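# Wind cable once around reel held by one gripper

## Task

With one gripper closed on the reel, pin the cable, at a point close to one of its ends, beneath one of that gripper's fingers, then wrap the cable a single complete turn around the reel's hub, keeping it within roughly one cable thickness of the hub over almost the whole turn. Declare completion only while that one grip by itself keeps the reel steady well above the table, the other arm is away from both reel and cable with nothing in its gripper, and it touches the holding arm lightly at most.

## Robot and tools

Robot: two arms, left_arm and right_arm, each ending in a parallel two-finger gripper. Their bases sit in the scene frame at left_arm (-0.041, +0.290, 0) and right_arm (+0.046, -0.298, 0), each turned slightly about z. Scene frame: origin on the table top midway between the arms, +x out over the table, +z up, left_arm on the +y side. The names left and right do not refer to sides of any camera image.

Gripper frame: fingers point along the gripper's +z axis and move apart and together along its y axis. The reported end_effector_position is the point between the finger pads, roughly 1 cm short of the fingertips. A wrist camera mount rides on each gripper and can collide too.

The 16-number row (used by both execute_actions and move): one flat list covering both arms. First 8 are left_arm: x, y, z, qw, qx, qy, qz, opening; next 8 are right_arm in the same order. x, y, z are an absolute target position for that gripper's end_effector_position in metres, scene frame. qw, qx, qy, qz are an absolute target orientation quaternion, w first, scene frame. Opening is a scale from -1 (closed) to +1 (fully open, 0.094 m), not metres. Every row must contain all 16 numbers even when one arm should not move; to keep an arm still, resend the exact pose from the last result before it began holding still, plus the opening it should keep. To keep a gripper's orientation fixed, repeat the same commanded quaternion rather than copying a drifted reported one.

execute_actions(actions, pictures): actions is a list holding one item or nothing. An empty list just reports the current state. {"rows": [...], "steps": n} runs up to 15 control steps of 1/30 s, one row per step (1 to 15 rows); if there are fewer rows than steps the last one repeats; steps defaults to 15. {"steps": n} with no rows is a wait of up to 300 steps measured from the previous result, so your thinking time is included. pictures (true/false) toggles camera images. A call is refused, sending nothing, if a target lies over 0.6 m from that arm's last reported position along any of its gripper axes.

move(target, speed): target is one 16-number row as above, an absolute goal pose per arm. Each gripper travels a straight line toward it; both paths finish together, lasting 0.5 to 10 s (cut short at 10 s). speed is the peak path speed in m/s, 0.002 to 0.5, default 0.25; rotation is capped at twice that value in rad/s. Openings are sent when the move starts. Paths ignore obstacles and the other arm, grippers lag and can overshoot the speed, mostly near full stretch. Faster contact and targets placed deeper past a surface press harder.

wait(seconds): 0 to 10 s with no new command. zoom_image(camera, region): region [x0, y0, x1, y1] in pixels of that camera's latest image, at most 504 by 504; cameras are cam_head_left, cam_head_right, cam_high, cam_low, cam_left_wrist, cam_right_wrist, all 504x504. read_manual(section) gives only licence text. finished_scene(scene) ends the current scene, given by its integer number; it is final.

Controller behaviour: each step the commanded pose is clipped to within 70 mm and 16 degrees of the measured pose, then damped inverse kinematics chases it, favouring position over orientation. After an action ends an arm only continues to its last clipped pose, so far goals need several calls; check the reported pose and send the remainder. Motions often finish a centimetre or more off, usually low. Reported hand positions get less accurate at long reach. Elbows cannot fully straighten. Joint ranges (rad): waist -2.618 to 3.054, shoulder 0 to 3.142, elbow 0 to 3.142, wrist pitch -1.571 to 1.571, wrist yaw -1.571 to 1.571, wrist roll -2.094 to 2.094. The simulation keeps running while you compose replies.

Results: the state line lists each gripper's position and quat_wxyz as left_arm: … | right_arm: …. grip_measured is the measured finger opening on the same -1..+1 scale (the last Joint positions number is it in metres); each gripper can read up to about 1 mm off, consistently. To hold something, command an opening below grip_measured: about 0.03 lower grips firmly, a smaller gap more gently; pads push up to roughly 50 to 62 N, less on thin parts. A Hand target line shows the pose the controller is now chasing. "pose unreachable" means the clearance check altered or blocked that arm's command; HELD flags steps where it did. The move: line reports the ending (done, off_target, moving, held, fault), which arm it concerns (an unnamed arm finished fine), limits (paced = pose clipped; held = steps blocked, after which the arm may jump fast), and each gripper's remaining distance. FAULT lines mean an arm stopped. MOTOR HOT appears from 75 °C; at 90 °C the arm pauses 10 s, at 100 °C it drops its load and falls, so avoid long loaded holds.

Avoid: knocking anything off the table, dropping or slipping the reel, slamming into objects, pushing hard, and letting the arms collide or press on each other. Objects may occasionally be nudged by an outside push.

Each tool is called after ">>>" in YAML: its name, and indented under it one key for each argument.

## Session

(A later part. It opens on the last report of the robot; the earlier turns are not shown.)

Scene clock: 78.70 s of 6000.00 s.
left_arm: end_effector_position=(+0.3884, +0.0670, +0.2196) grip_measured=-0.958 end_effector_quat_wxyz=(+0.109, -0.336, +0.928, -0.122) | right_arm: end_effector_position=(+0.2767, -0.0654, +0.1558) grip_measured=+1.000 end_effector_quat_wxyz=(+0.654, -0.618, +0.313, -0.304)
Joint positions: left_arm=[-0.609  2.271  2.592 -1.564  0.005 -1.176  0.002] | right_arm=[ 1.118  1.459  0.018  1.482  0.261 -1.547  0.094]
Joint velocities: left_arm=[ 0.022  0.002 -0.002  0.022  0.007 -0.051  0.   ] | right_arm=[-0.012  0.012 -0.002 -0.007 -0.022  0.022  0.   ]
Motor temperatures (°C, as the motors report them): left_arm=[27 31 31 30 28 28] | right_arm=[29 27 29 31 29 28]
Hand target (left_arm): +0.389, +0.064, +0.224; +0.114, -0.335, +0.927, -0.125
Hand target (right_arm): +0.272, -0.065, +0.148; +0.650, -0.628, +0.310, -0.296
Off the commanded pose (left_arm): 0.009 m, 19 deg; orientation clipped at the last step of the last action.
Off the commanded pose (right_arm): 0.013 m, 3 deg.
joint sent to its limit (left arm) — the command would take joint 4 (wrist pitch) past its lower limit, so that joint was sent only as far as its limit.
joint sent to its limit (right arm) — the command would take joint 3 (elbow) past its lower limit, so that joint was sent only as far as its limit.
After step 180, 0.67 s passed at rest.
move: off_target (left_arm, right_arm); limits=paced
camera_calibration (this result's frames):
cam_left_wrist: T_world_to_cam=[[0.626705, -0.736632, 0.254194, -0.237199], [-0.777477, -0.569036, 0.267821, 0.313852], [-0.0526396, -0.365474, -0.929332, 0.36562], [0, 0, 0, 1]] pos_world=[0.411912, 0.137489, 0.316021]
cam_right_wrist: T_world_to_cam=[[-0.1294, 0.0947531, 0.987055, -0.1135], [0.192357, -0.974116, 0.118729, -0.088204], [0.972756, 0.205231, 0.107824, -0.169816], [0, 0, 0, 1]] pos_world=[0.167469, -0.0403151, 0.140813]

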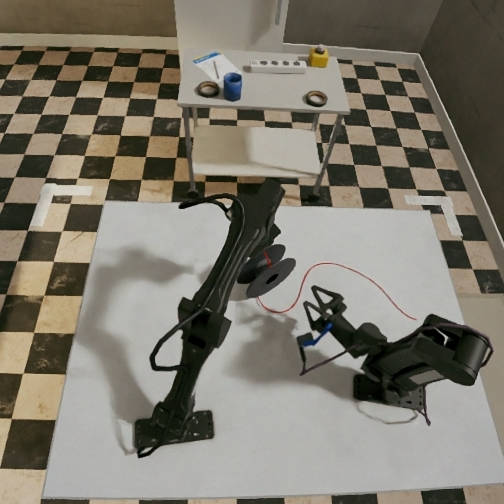

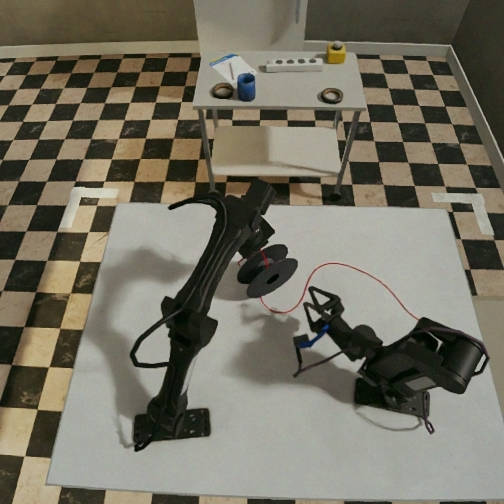

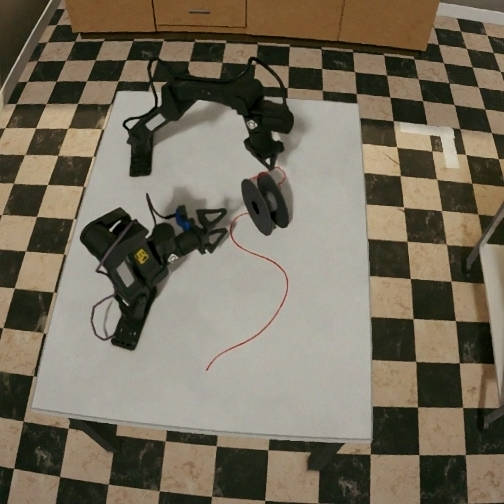

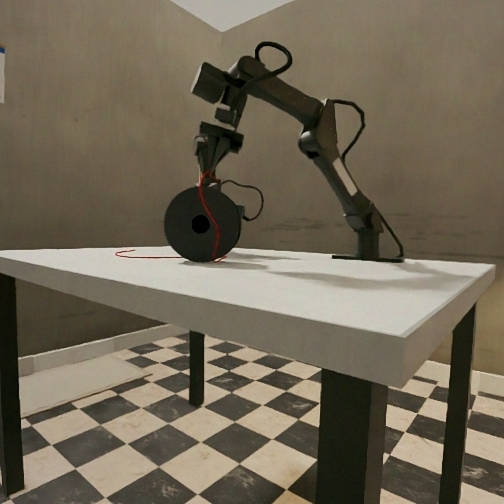

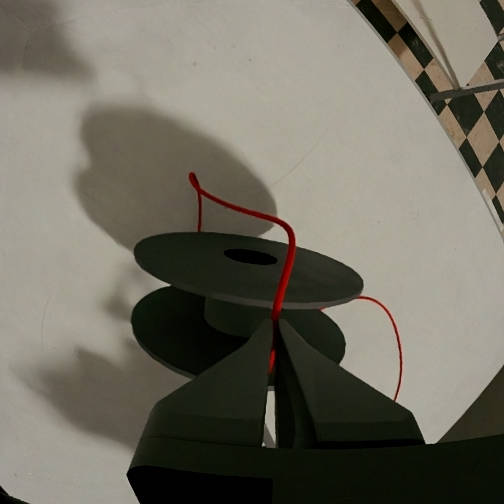

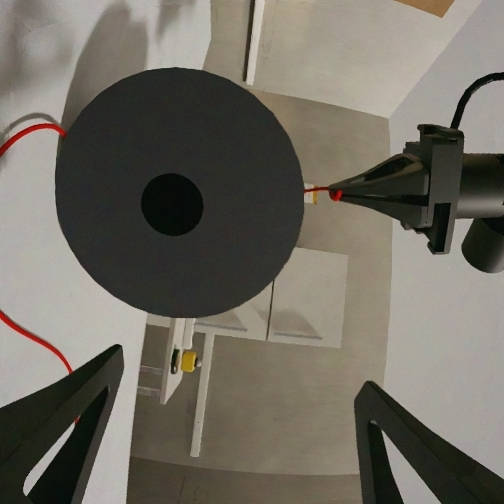

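>>> move:
  target: [0.389,0.076,0.208,0.05,-0.574,0.819,-0.1,-1,0.33,-0.001,0.155,0.627,-0.627,0.327,-0.327,1]
  speed: 0.1

>>> zoom_image:
  camera: "cam_high"
  region: [190, 120, 330, 260]

>>> zoom_image:
  camera: "cam_head_left"
  region: [210, 200, 350, 340]

Scene clock: 92.23 s of 6000.00 s.
left_arm: end_effector_position=(+0.3901, +0.0703, +0.2196) grip_measured=-0.958 end_effector_quat_wxyz=(+0.075, -0.560, +0.813, -0.145) | right_arm: end_effector_position=(+0.3281, -0.0068, +0.1568) grip_measured=+1.000 end_effector_quat_wxyz=(+0.629, -0.626, +0.325, -0.327)
Joint positions: left_arm=[-0.602  2.271  2.592 -1.564  0.005 -1.679  0.002] | right_arm=[ 1.132  1.681  0.335  1.35   0.331 -1.573  0.094]
Joint velocities: left_arm=[-0.007 -0.027 -0.012 -0.007 -0.037  0.066 -0.   ] | right_arm=[-0.002 -0.007  0.002 -0.007 -0.037  0.022  0.   ]
Motor temperatures (°C, as the motors report them): left_arm=[27 32 31 30 28 28] | right_arm=[29 27 29 32 29 28]
Hand target (left_arm): +0.389, +0.076, +0.208; +0.065, -0.568, +0.810, -0.127
Hand target (right_arm): +0.330, -0.001, +0.156; +0.627, -0.627, +0.327, -0.326
Off the commanded pose (left_arm): 0.013 m, 6 deg.
Off the commanded pose (right_arm): 0.006 m, 0 deg.
joint sent to its limit (left arm) — the command would take joint 4 (wrist pitch) past its lower limit, so that joint was sent only as far as its limit.
After step 180, 4.50 s passed at rest.
move: off_target (left_arm)
camera_calibration (this result's frames):
cam_left_wrist: T_world_to_cam=[[0.90829, -0.318538, 0.271186, -0.378809], [-0.408952, -0.812642, 0.415176, 0.158053], [0.088128, -0.488003, -0.868382, 0.30723], [0, 0, 0, 1]] pos_world=[0.381629, 0.157704, 0.303901]
cam_right_wrist: T_world_to_cam=[[-0.115166, 0.149569, 0.982021, -0.116918], [0.138916, -0.976459, 0.165014, -0.0308793], [0.983585, 0.155423, 0.091677, -0.233321], [0, 0, 0, 1]] pos_world=[0.220316, 0.0235983, 0.141301]

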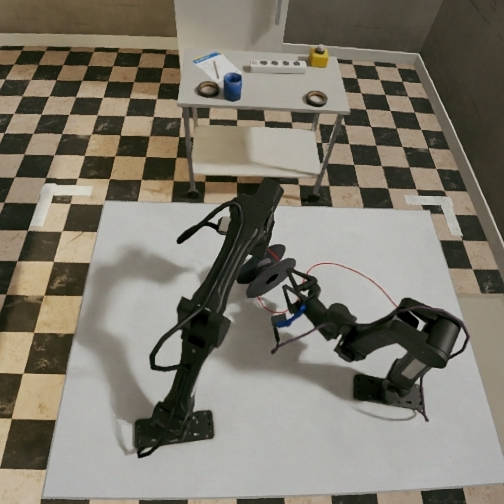

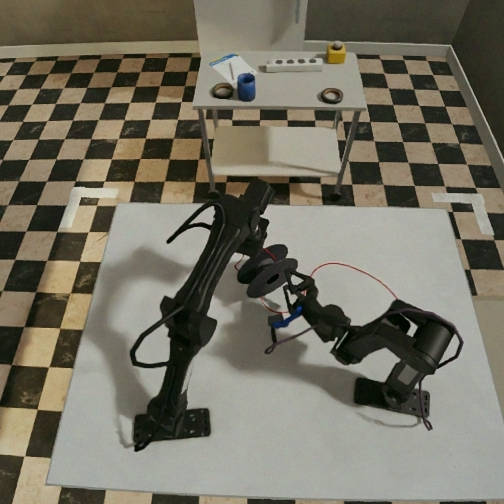

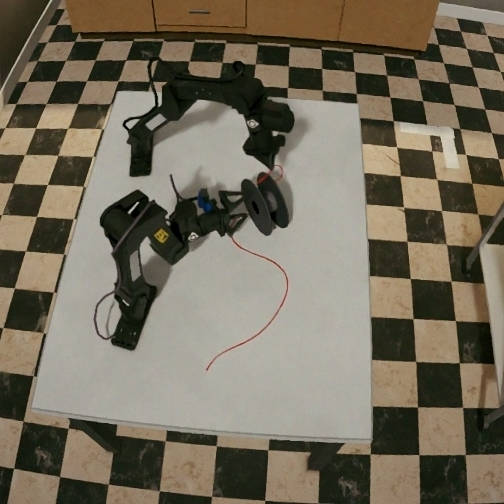

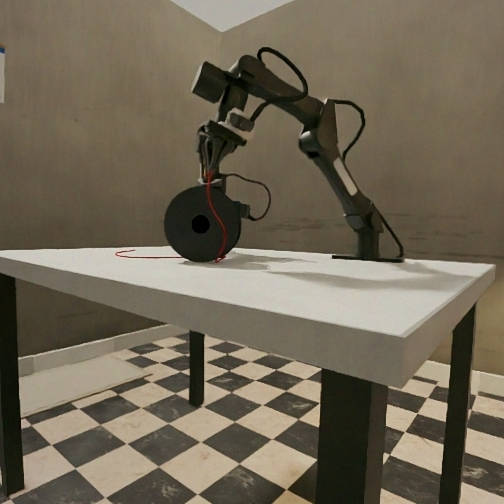

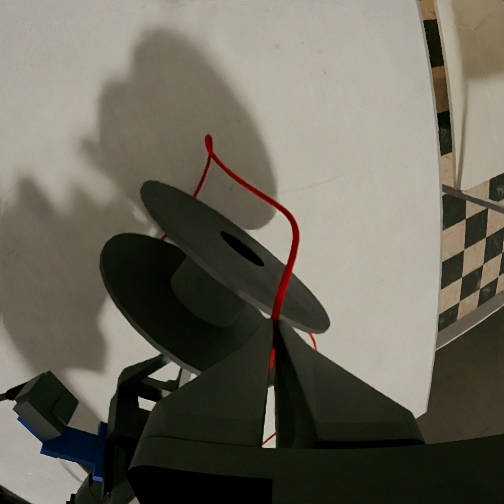

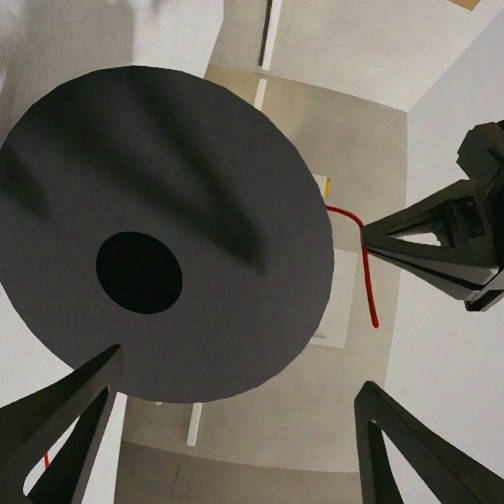

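Region (190, 120, 330, 260) of cam_high's 504x504 image, scaled by 3.600, with more detail than that image has.

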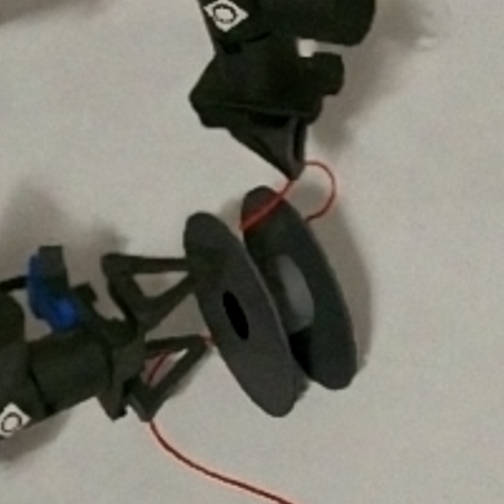

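Region (210, 200, 350, 340) of cam_head_left's 504x504 image, scaled by 3.600, with more detail than that image has.

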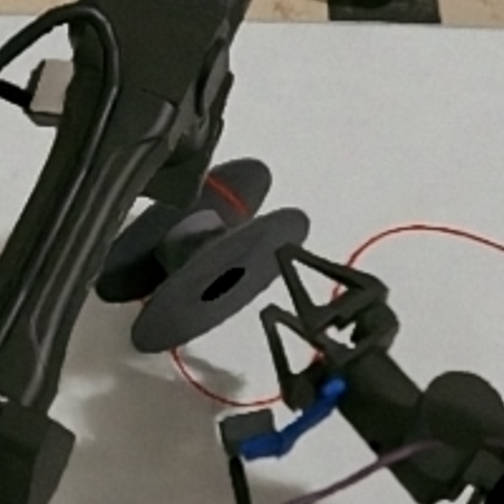

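>>> move:
  target: [0.362,0.068,0.2,0.075,-0.56,0.813,-0.145,-1,0.335,0.004,0.163,0.627,-0.627,0.327,-0.327,1]
  speed: 0.04

>>> zoom_image:
  camera: "cam_high"
  region: [190, 120, 330, 260]

Scene clock: 99.40 s of 6000.00 s.
left_arm: end_effector_position=(+0.3654, +0.0692, +0.1915) grip_measured=-0.958 end_effector_quat_wxyz=(+0.066, -0.562, +0.813, -0.136) | right_arm: end_effector_position=(+0.3326, -0.0007, +0.1568) grip_measured=+1.000 end_effector_quat_wxyz=(+0.623, -0.632, +0.326, -0.327)
Joint positions: left_arm=[-0.628  2.081  2.162 -1.35   0.005 -1.708  0.002] | right_arm=[ 1.132  1.681  0.37   1.299  0.332 -1.574  0.094]
Joint velocities: left_arm=[-0.007 -0.002 -0.007 -0.081  0.007 -0.007 -0.001] | right_arm=[ 0.002  0.012  0.012  0.022 -0.007  0.037  0.   ]
Motor temperatures (°C, as the motors report them): left_arm=[27 33 31 30 28 28] | right_arm=[29 27 29 32 29 28]
Hand target (left_arm): +0.362, +0.068, +0.200; +0.075, -0.560, +0.813, -0.144
Hand target (right_arm): +0.335, +0.004, +0.163; +0.627, -0.627, +0.327, -0.327
Off the commanded pose (left_arm): 0.009 m, 2 deg.
Off the commanded pose (right_arm): 0.008 m, 1 deg.
move: done
camera_calibration (this result's frames):
cam_left_wrist: T_world_to_cam=[[0.915691, -0.318042, 0.245682, -0.347022], [-0.396475, -0.814858, 0.422864, 0.152846], [0.0657076, -0.484619, -0.872254, 0.293244], [0, 0, 0, 1]] pos_world=[0.359097, 0.156293, 0.276408]
cam_right_wrist: T_world_to_cam=[[-0.106451, 0.16452, 0.980613, -0.11998], [0.139683, -0.973962, 0.178567, -0.0279568], [0.984458, 0.155984, 0.0806988, -0.237331], [0, 0, 0, 1]] pos_world=[0.224776, 0.0295301, 0.141799]

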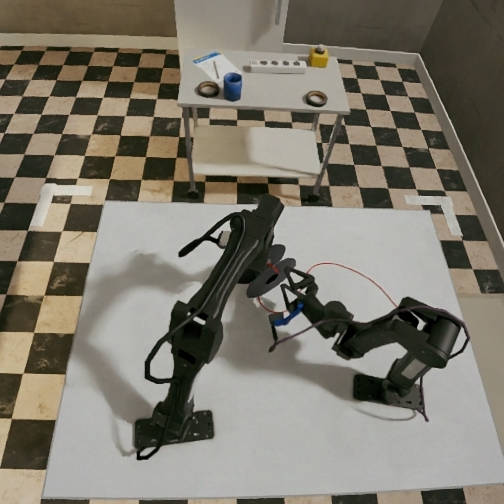

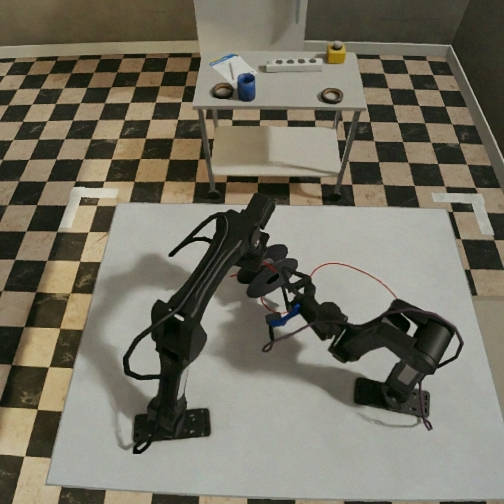

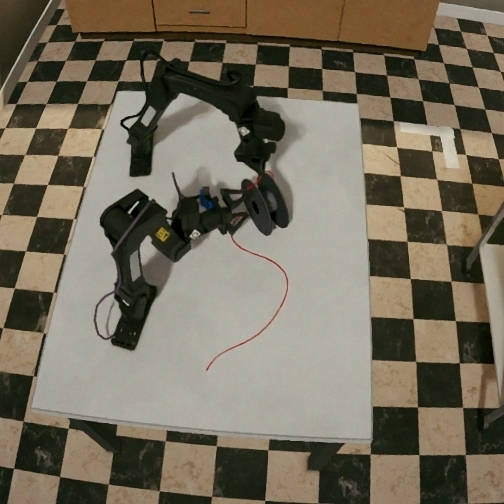

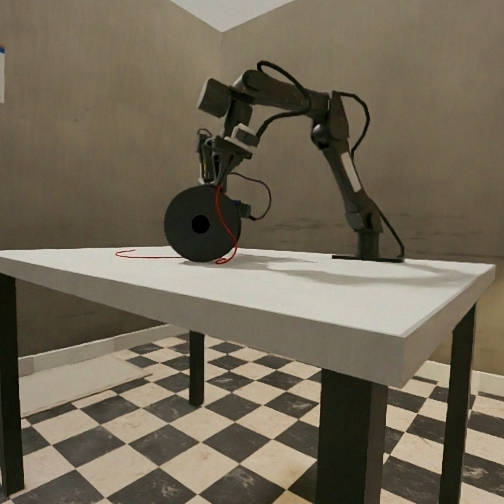

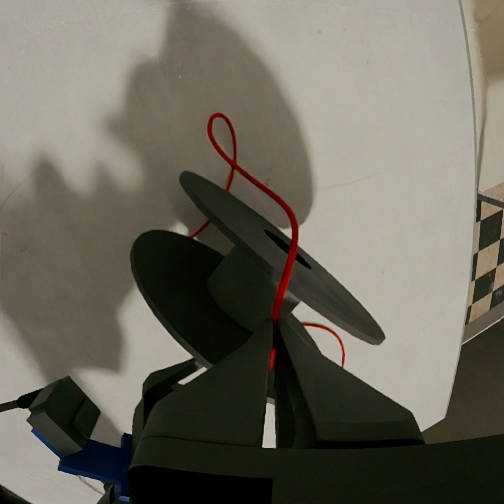

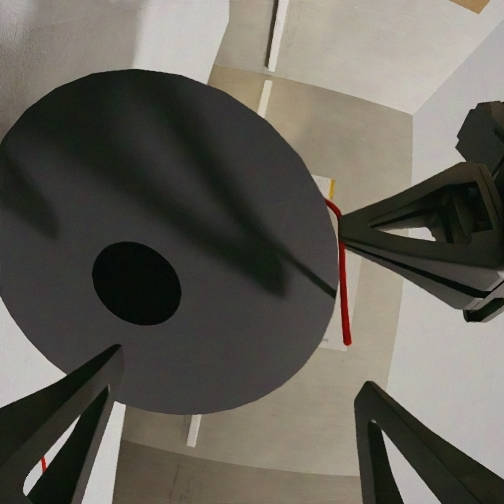

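Region (190, 120, 330, 260) of cam_high's 504x504 image, scaled by 3.600, with more detail than that image has.

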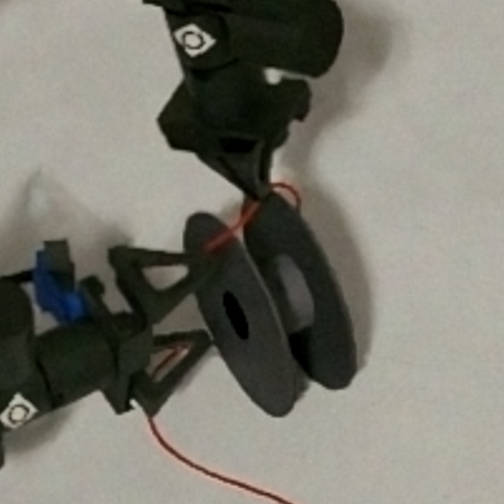

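>>> move:
  target: [0.362,0.068,0.198,0.075,-0.56,0.813,-0.145,-1,0.352,0.018,0.171,0.627,-0.627,0.327,-0.327,1]
  speed: 0.03

>>> zoom_image:
  camera: "cam_high"
  region: [200, 140, 310, 250]

Scene clock: 105.07 s of 6000.00 s.
left_arm: end_effector_position=(+0.3657, +0.0691, +0.1873) grip_measured=-0.958 end_effector_quat_wxyz=(+0.065, -0.562, +0.813, -0.134) | right_arm: end_effector_position=(+0.3465, +0.0144, +0.1715) grip_measured=+1.000 end_effector_quat_wxyz=(+0.628, -0.626, +0.326, -0.329)
Joint positions: left_arm=[-0.628  2.079  2.143 -1.335  0.005 -1.709  0.002] | right_arm=[ 1.126  1.69   0.463  1.232  0.329 -1.576  0.094]
Joint velocities: left_arm=[ 0.002 -0.007  0.002 -0.007 -0.022  0.066 -0.   ] | right_arm=[-0.002 -0.002 -0.002 -0.022  0.022  0.037  0.   ]
Motor temperatures (°C, as the motors report them): left_arm=[27 34 31 31 28 28] | right_arm=[29 28 29 32 29 28]
Hand target (left_arm): +0.362, +0.068, +0.198; +0.075, -0.560, +0.813, -0.145
Hand target (right_arm): +0.352, +0.018, +0.171; +0.627, -0.627, +0.327, -0.327
Off the commanded pose (left_arm): 0.011 m, 2 deg.
Off the commanded pose (right_arm): 0.007 m, 0 deg.
move: off_target (left_arm)
camera_calibration (this result's frames):
cam_left_wrist: T_world_to_cam=[[0.916604, -0.317682, 0.242723, -0.346059], [-0.3947, -0.815679, 0.422941, 0.154021], [0.0636231, -0.483472, -0.873045, 0.290295], [0, 0, 0, 1]] pos_world=[0.359522, 0.156044, 0.272295]
cam_right_wrist: T_world_to_cam=[[-0.116409, 0.15287, 0.981366, -0.131873], [0.134102, -0.976617, 0.168037, -0.0140392], [0.984107, 0.151164, 0.0931868, -0.256427], [0, 0, 0, 1]] pos_world=[0.238883, 0.0452109, 0.15567]

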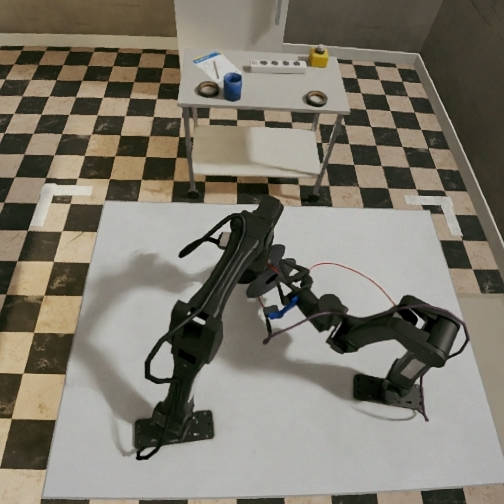

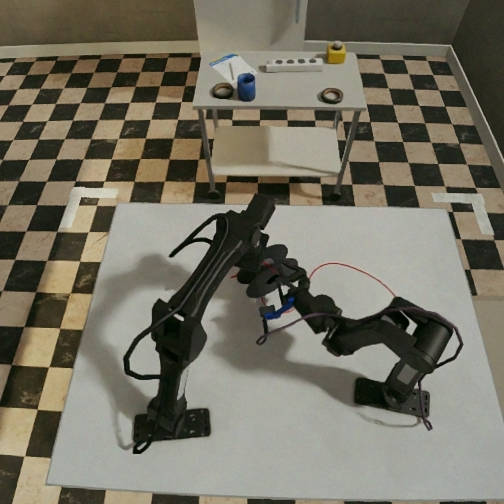

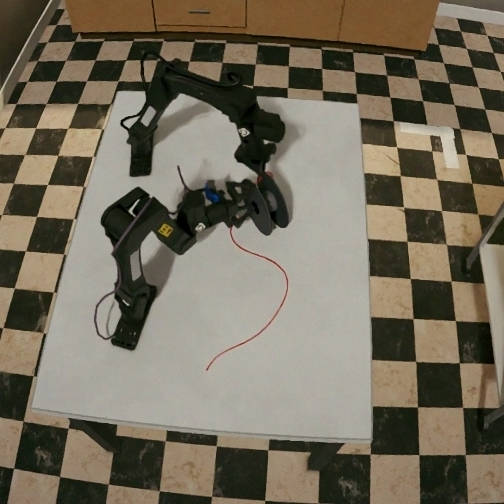

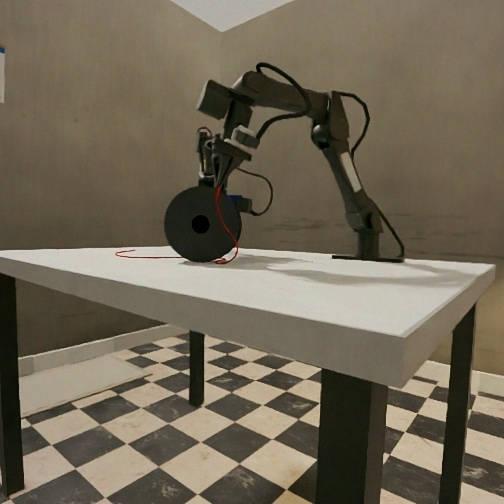

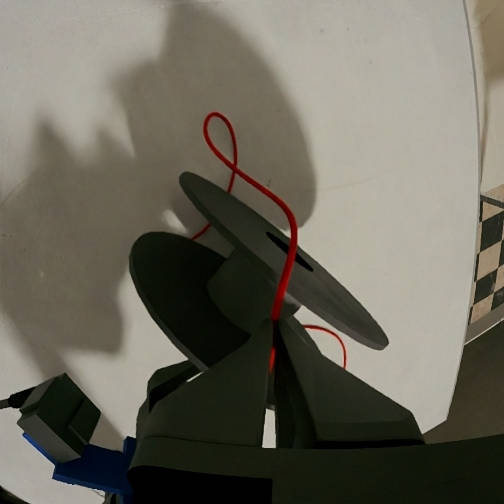

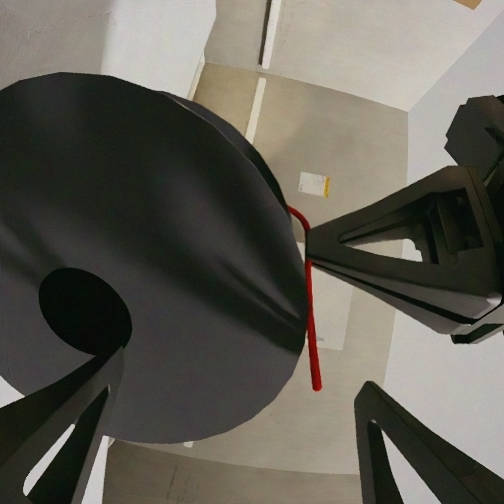

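Region (200, 140, 310, 250) of cam_high's 504x504 image, scaled by 4.582, with more detail than that image has.

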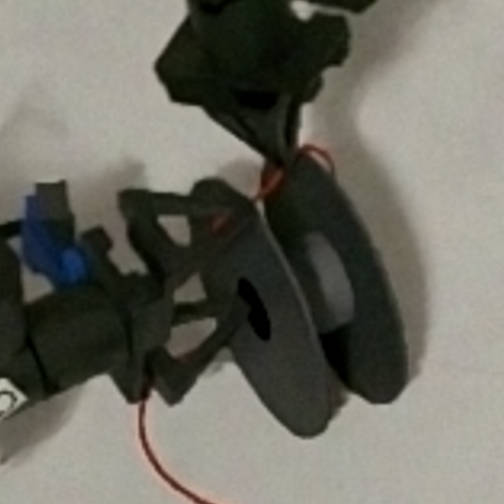

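>>> move:
  target: [0.362,0.068,0.198,0.075,-0.56,0.813,-0.145,-1,0.352,0.018,0.158,0.627,-0.627,0.327,-0.327,1]
  speed: 0.03

>>> move:
  target: [0.362,0.068,0.198,0.075,-0.56,0.813,-0.145,-1,0.37,0.03,0.162,0.627,-0.627,0.327,-0.327,1]
  speed: 0.02

Scene clock: 110.03 s of 6000.00 s.
left_arm: end_effector_position=(+0.3658, +0.0690, +0.1873) grip_measured=-0.958 end_effector_quat_wxyz=(+0.065, -0.562, +0.813, -0.135) | right_arm: end_effector_position=(+0.3482, +0.0169, +0.1556) grip_measured=+1.000 end_effector_quat_wxyz=(+0.621, -0.632, +0.326, -0.329)
Joint positions: left_arm=[-0.628  2.079  2.143 -1.335  0.005 -1.709  0.002] | right_arm=[ 1.126  1.757  0.463  1.281  0.329 -1.577  0.094]
Joint velocities: left_arm=[ 0.002  0.002  0.017 -0.051 -0.037  0.066  0.   ] | right_arm=[-0.007 -0.002 -0.012  0.125 -0.007 -0.066  0.   ]
Motor temperatures (°C, as the motors report them): left_arm=[27 34 30 31 28 28] | right_arm=[29 28 29 32 29 28]
Hand target (left_arm): +0.362, +0.068, +0.198; +0.075, -0.560, +0.813, -0.145
Hand target (right_arm): +0.352, +0.018, +0.158; +0.627, -0.627, +0.327, -0.327
Off the commanded pose (left_arm): 0.011 m, 2 deg.
Off the commanded pose (right_arm): 0.005 m, 1 deg.
move: off_target (left_arm)
camera_calibration (this result's frames):
cam_left_wrist: T_world_to_cam=[[0.916523, -0.317638, 0.243088, -0.346194], [-0.394842, -0.815602, 0.422957, 0.154048], [0.0639157, -0.483631, -0.872935, 0.290177], [0, 0, 0, 1]] pos_world=[0.359573, 0.156017, 0.272305]
cam_right_wrist: T_world_to_cam=[[-0.106693, 0.167912, 0.980011, -0.119874], [0.136222, -0.973875, 0.181691, -0.0120374], [0.984916, 0.152884, 0.081032, -0.255506], [0, 0, 0, 1]] pos_world=[0.240502, 0.0474681, 0.140369]

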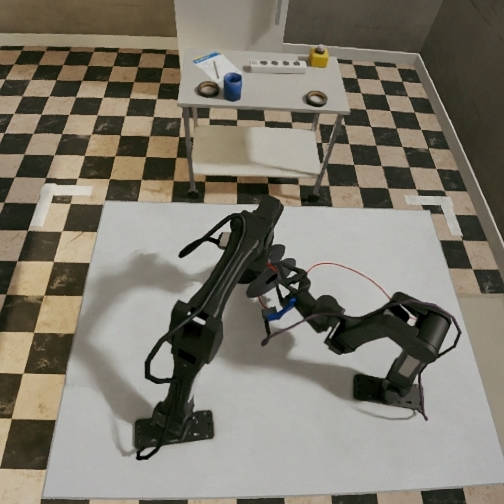

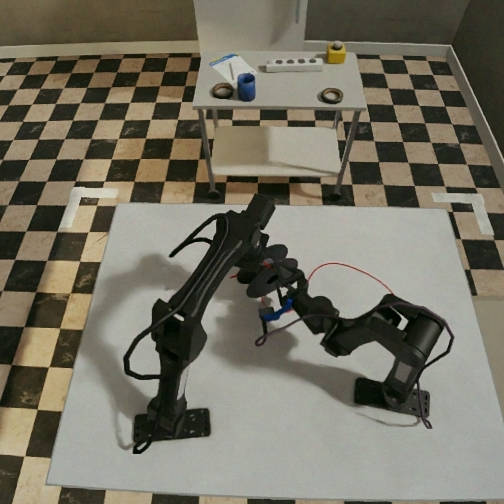

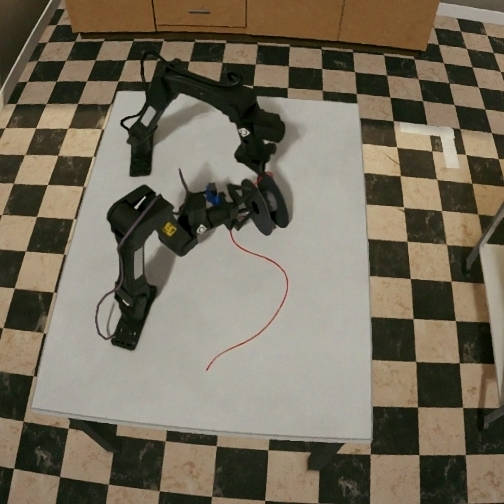

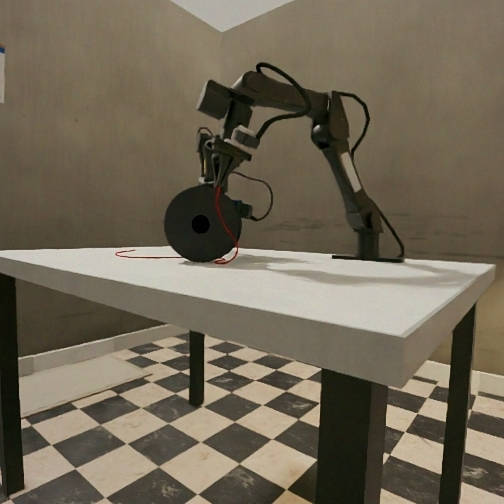

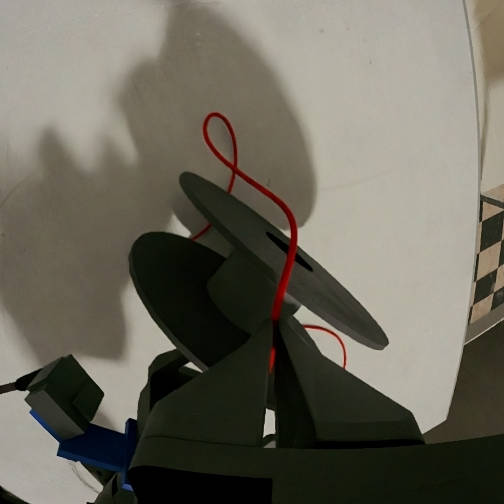

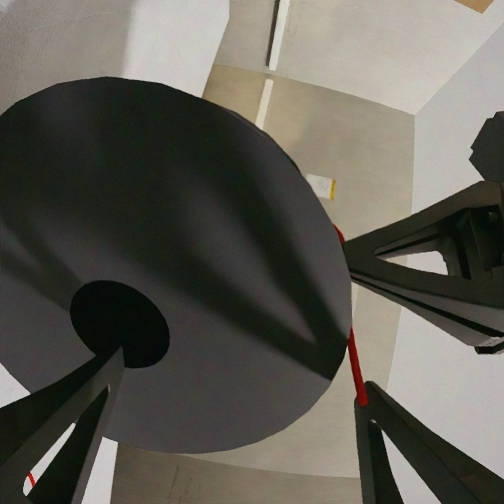

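Scene clock: 111.57 s of 6000.00 s.
left_arm: end_effector_position=(+0.3662, +0.0695, +0.1874) grip_measured=-0.958 end_effector_quat_wxyz=(+0.067, -0.563, +0.813, -0.134) | right_arm: end_effector_position=(+0.3646, +0.0252, +0.1636) grip_measured=+1.000 end_effector_quat_wxyz=(+0.627, -0.624, +0.326, -0.332)
Joint positions: left_arm=[-0.628  2.079  2.143 -1.334  0.002 -1.709  0.002] | right_arm=[ 1.1    1.791  0.534  1.265  0.309 -1.579  0.094]
Joint velocities: left_arm=[ 0.002  0.017 -0.002 -0.066 -0.051  0.037 -0.   ] | right_arm=[-0.017 -0.007 -0.002 -0.066  0.022 -0.051  0.   ]
Motor temperatures (°C, as the motors report them): left_arm=[27 34 30 31 28 28] | right_arm=[29 28 29 32 29 28]
Hand target (left_arm): +0.362, +0.068, +0.198; +0.074, -0.560, +0.813, -0.145
Hand target (right_arm): +0.370, +0.030, +0.162; +0.627, -0.627, +0.327, -0.327
Off the commanded pose (left_arm): 0.012 m, 2 deg.
Off the commanded pose (right_arm): 0.007 m, 1 deg.
move: off_target (left_arm)
camera_calibration (this result's frames):
cam_left_wrist: T_world_to_cam=[[0.916301, -0.31732, 0.244338, -0.346653], [-0.394955, -0.817064, 0.420019, 0.155265], [0.0663597, -0.481367, -0.874004, 0.289561], [0, 0, 0, 1]] pos_world=[0.359746, 0.156247, 0.272564]
cam_right_wrist: T_world_to_cam=[[-0.118758, 0.153641, 0.980964, -0.12272], [0.128324, -0.977295, 0.168601, -0.00249077], [0.984596, 0.145904, 0.0963459, -0.275752], [0, 0, 0, 1]] pos_world=[0.25725, 0.056654, 0.147372]

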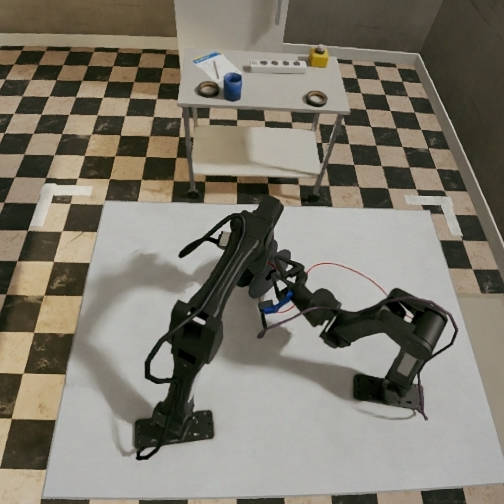

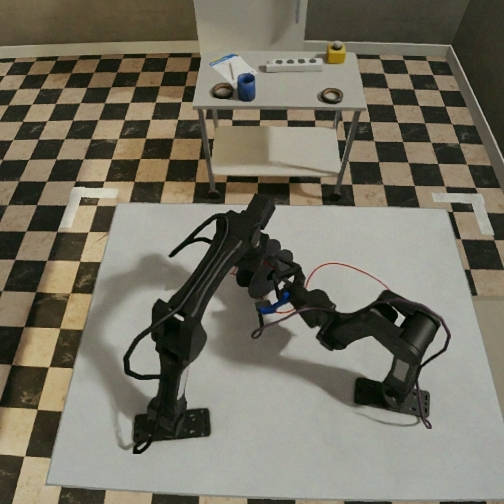

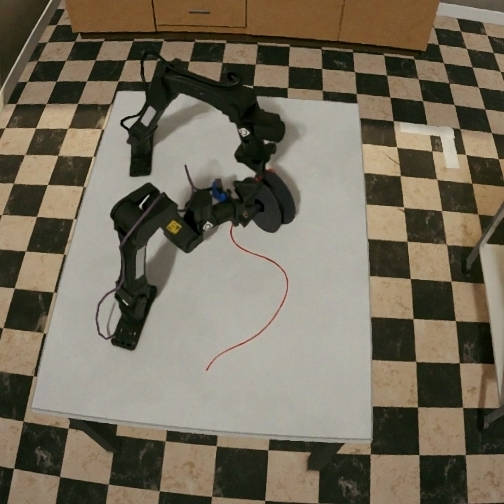

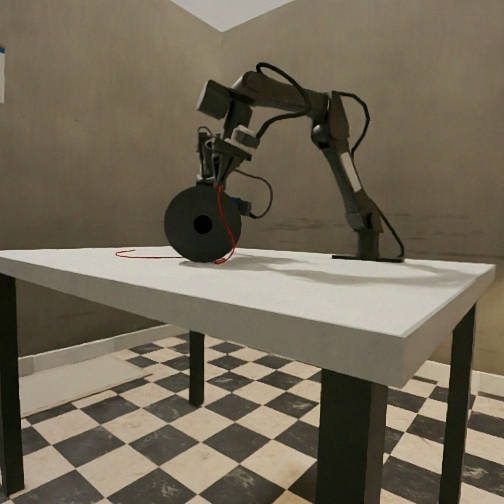

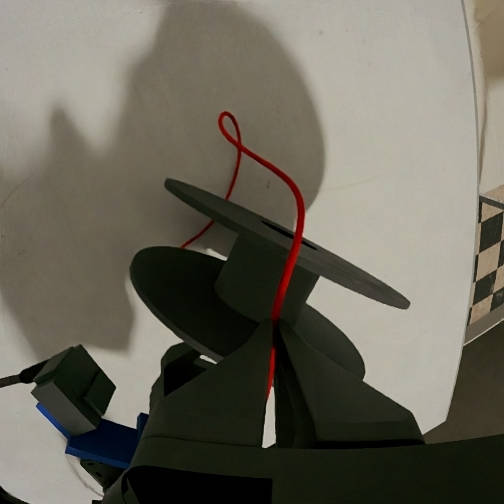

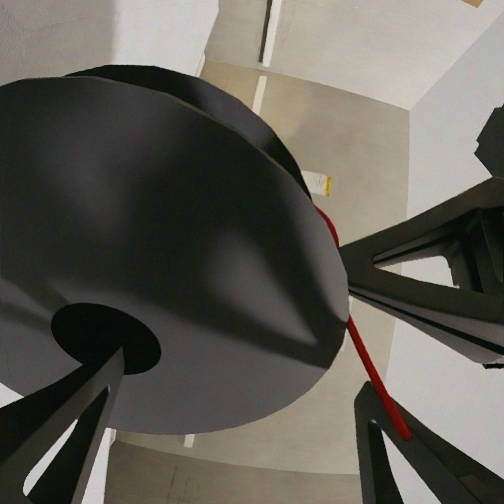

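>>> move:
  target: [0.362,0.068,0.198,0.075,-0.56,0.813,-0.145,-1,0.33,0.0,0.166,0.653,-0.653,0.271,-0.271,1]
  speed: 0.04

>>> zoom_image:
  camera: "cam_head_left"
  region: [230, 230, 330, 330]

Scene clock: 118.03 s of 6000.00 s.
left_arm: end_effector_position=(+0.3663, +0.0695, +0.1874) grip_measured=-0.958 end_effector_quat_wxyz=(+0.067, -0.563, +0.813, -0.134) | right_arm: end_effector_position=(+0.3325, +0.0044, +0.1640) grip_measured=+1.000 end_effector_quat_wxyz=(+0.650, -0.654, +0.270, -0.276)
Joint positions: left_arm=[-0.628  2.079  2.143 -1.333  0.001 -1.709  0.002] | right_arm=[ 1.024  1.647  0.367  1.279  0.058 -1.581  0.094]
Joint velocities: left_arm=[-0.002 -0.002  0.007 -0.037  0.022 -0.022 -0.002] | right_arm=[-0.007 -0.032  0.007  0.051 -0.037  0.022  0.   ]
Motor temperatures (°C, as the motors report them): left_arm=[27 35 30 31 28 28] | right_arm=[29 28 29 33 29 28]
Hand target (left_arm): +0.362, +0.068, +0.198; +0.075, -0.560, +0.813, -0.145
Hand target (right_arm): +0.330, +0.000, +0.165; +0.654, -0.652, +0.270, -0.273
Off the commanded pose (left_arm): 0.012 m, 2 deg.
Off the commanded pose (right_arm): 0.005 m, 1 deg.
move: off_target (left_arm)
camera_calibration (this result's frames):
cam_left_wrist: T_world_to_cam=[[0.916212, -0.31725, 0.244761, -0.346809], [-0.395077, -0.817167, 0.419705, 0.155422], [0.0668591, -0.481239, -0.874036, 0.2894], [0, 0, 0, 1]] pos_world=[0.359805, 0.156251, 0.2726]
cam_right_wrist: T_world_to_cam=[[-0.141348, 0.139862, 0.98003, -0.116039], [0.297387, -0.938246, 0.176791, -0.0765639], [0.944236, 0.316437, 0.0910265, -0.227557], [0, 0, 0, 1]] pos_world=[0.221235, 0.0164012, 0.147971]

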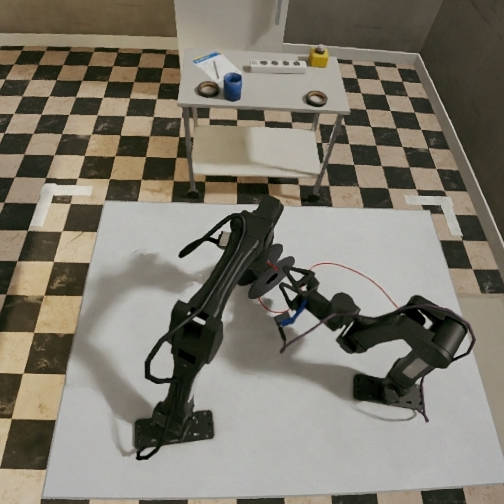

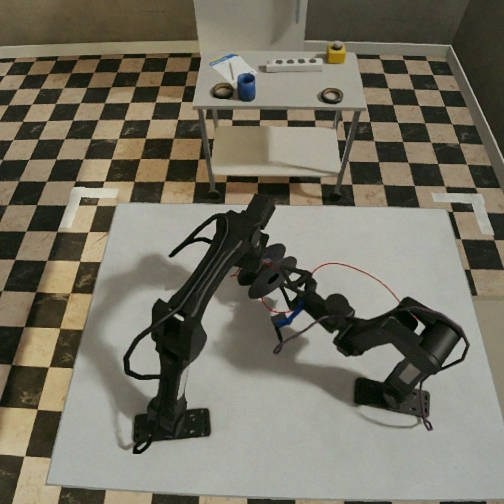

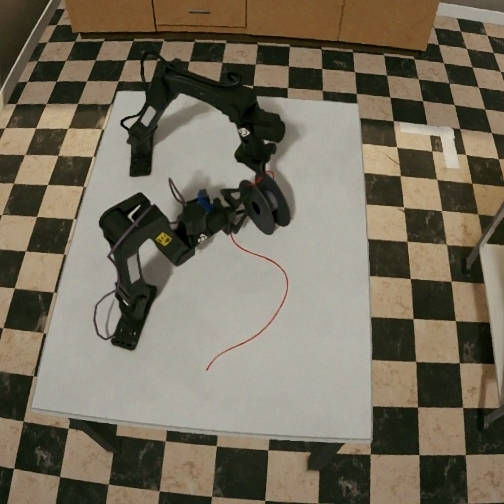

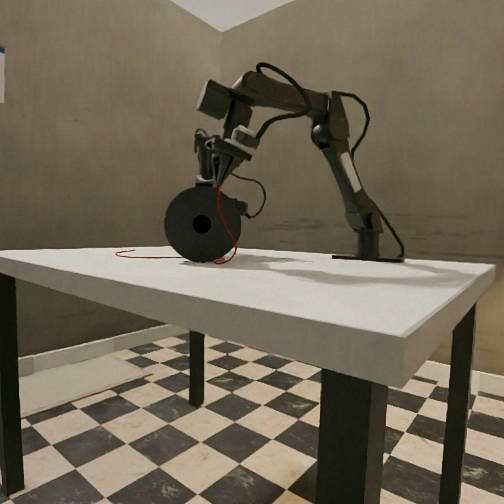

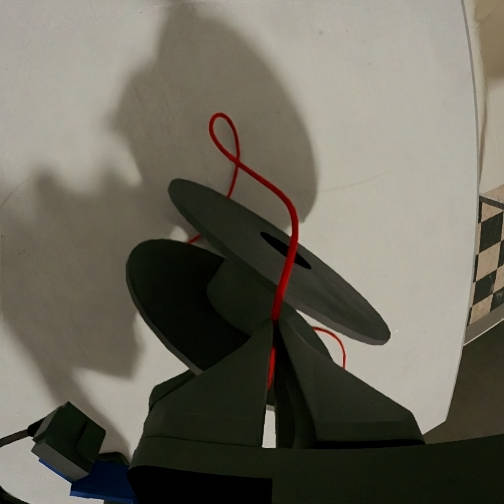

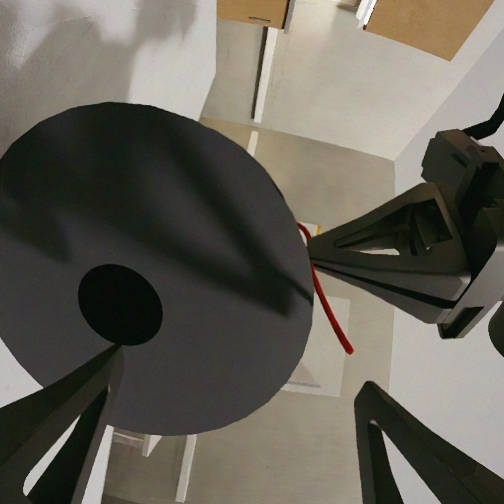

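Region (230, 230, 330, 330) of cam_head_left's 504x504 image, scaled by 5.040, with more detail than that image has.

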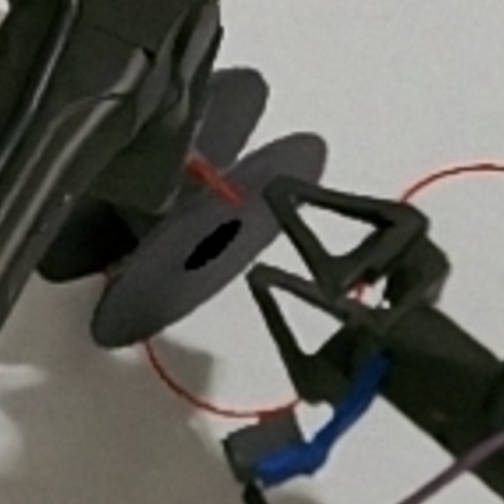

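>>> move:
  target: [0.362,0.068,0.203,0.172,-0.575,0.797,-0.06,-1,0.335,-0.003,0.168,0.64,-0.64,0.3,-0.3,1]
  speed: 0.04

Scene clock: 131.13 s of 6000.00 s.
left_arm: end_effector_position=(+0.3621, +0.0693, +0.1971) grip_measured=-0.958 end_effector_quat_wxyz=(+0.164, -0.577, +0.798, -0.062) | right_arm: end_effector_position=(+0.3374, -0.0028, +0.1661) grip_measured=+1.000 end_effector_quat_wxyz=(+0.639, -0.642, +0.295, -0.303)
Joint positions: left_arm=[-0.736  2.162  2.308 -1.483 -0.268 -1.826  0.002] | right_arm=[ 1.049  1.637  0.367  1.271  0.162 -1.583  0.094]
Joint velocities: left_arm=[-0.007  0.012 -0.002 -0.037 -0.081 -0.066 -0.   ] | right_arm=[ 0.002 -0.012  0.012  0.051  0.007 -0.022  0.   ]
Motor temperatures (°C, as the motors report them): left_arm=[27 35 31 31 28 28] | right_arm=[29 29 29 33 29 28]
Hand target (left_arm): +0.362, +0.068, +0.202; +0.172, -0.575, +0.797, -0.061
Hand target (right_arm): +0.335, -0.003, +0.168; +0.640, -0.641, +0.300, -0.299
Off the commanded pose (left_arm): 0.006 m, 1 deg.
Off the commanded pose (right_arm): 0.003 m, 1 deg.
After step 180, 3.60 s passed at rest.
move: done
camera_calibration (this result's frames):
cam_left_wrist: T_world_to_cam=[[0.921141, -0.301808, 0.245786, -0.348481], [-0.35258, -0.9145, 0.198436, 0.184448], [0.164882, -0.269447, -0.948795, 0.262595], [0, 0, 0, 1]] pos_world=[0.342736, 0.134259, 0.2982]
cam_right_wrist: T_world_to_cam=[[-0.132214, 0.150254, 0.979767, -0.119461], [0.220898, -0.95912, 0.176897, -0.0593409], [0.966294, 0.239816, 0.0936181, -0.238211], [0, 0, 0, 1]] pos_world=[0.227496, 0.0181616, 0.149842]

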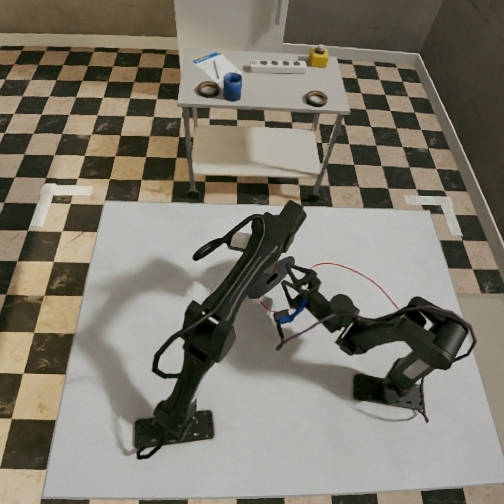

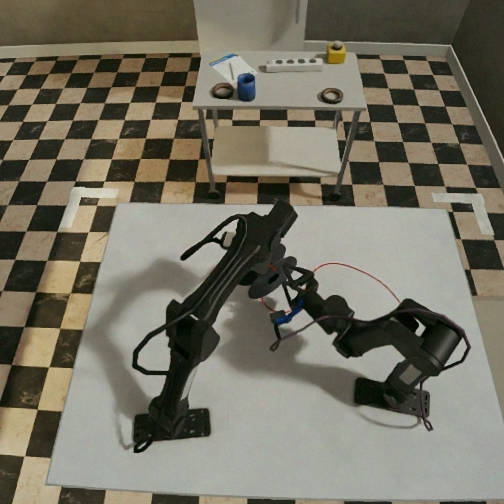

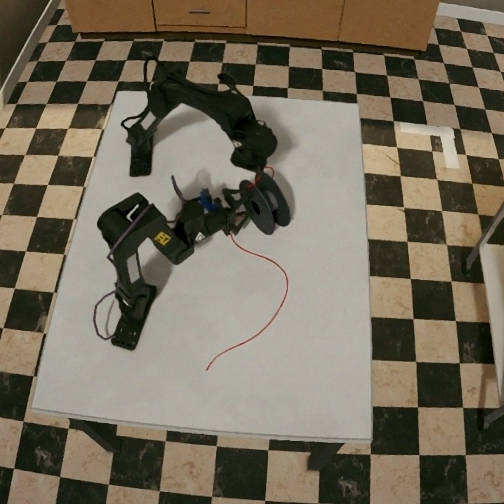

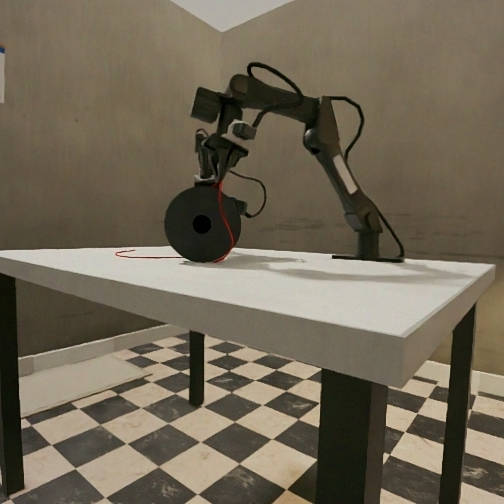

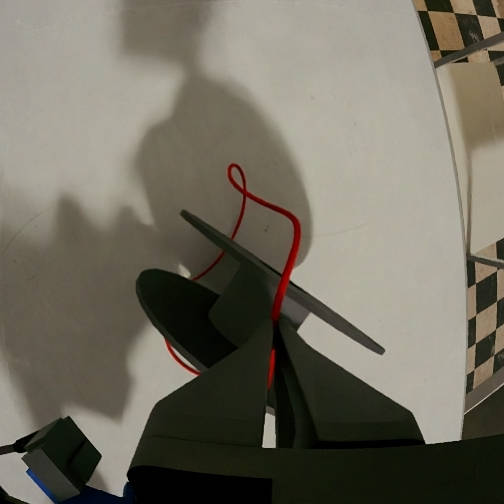

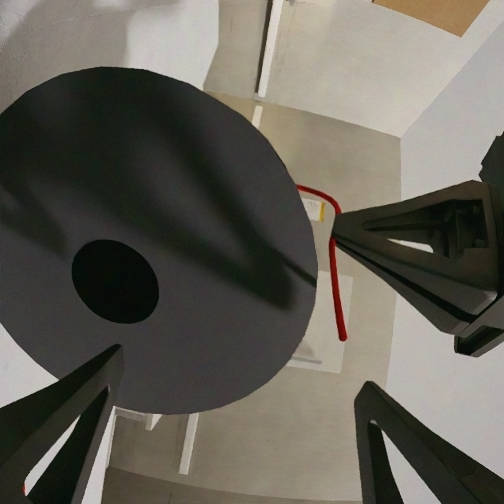

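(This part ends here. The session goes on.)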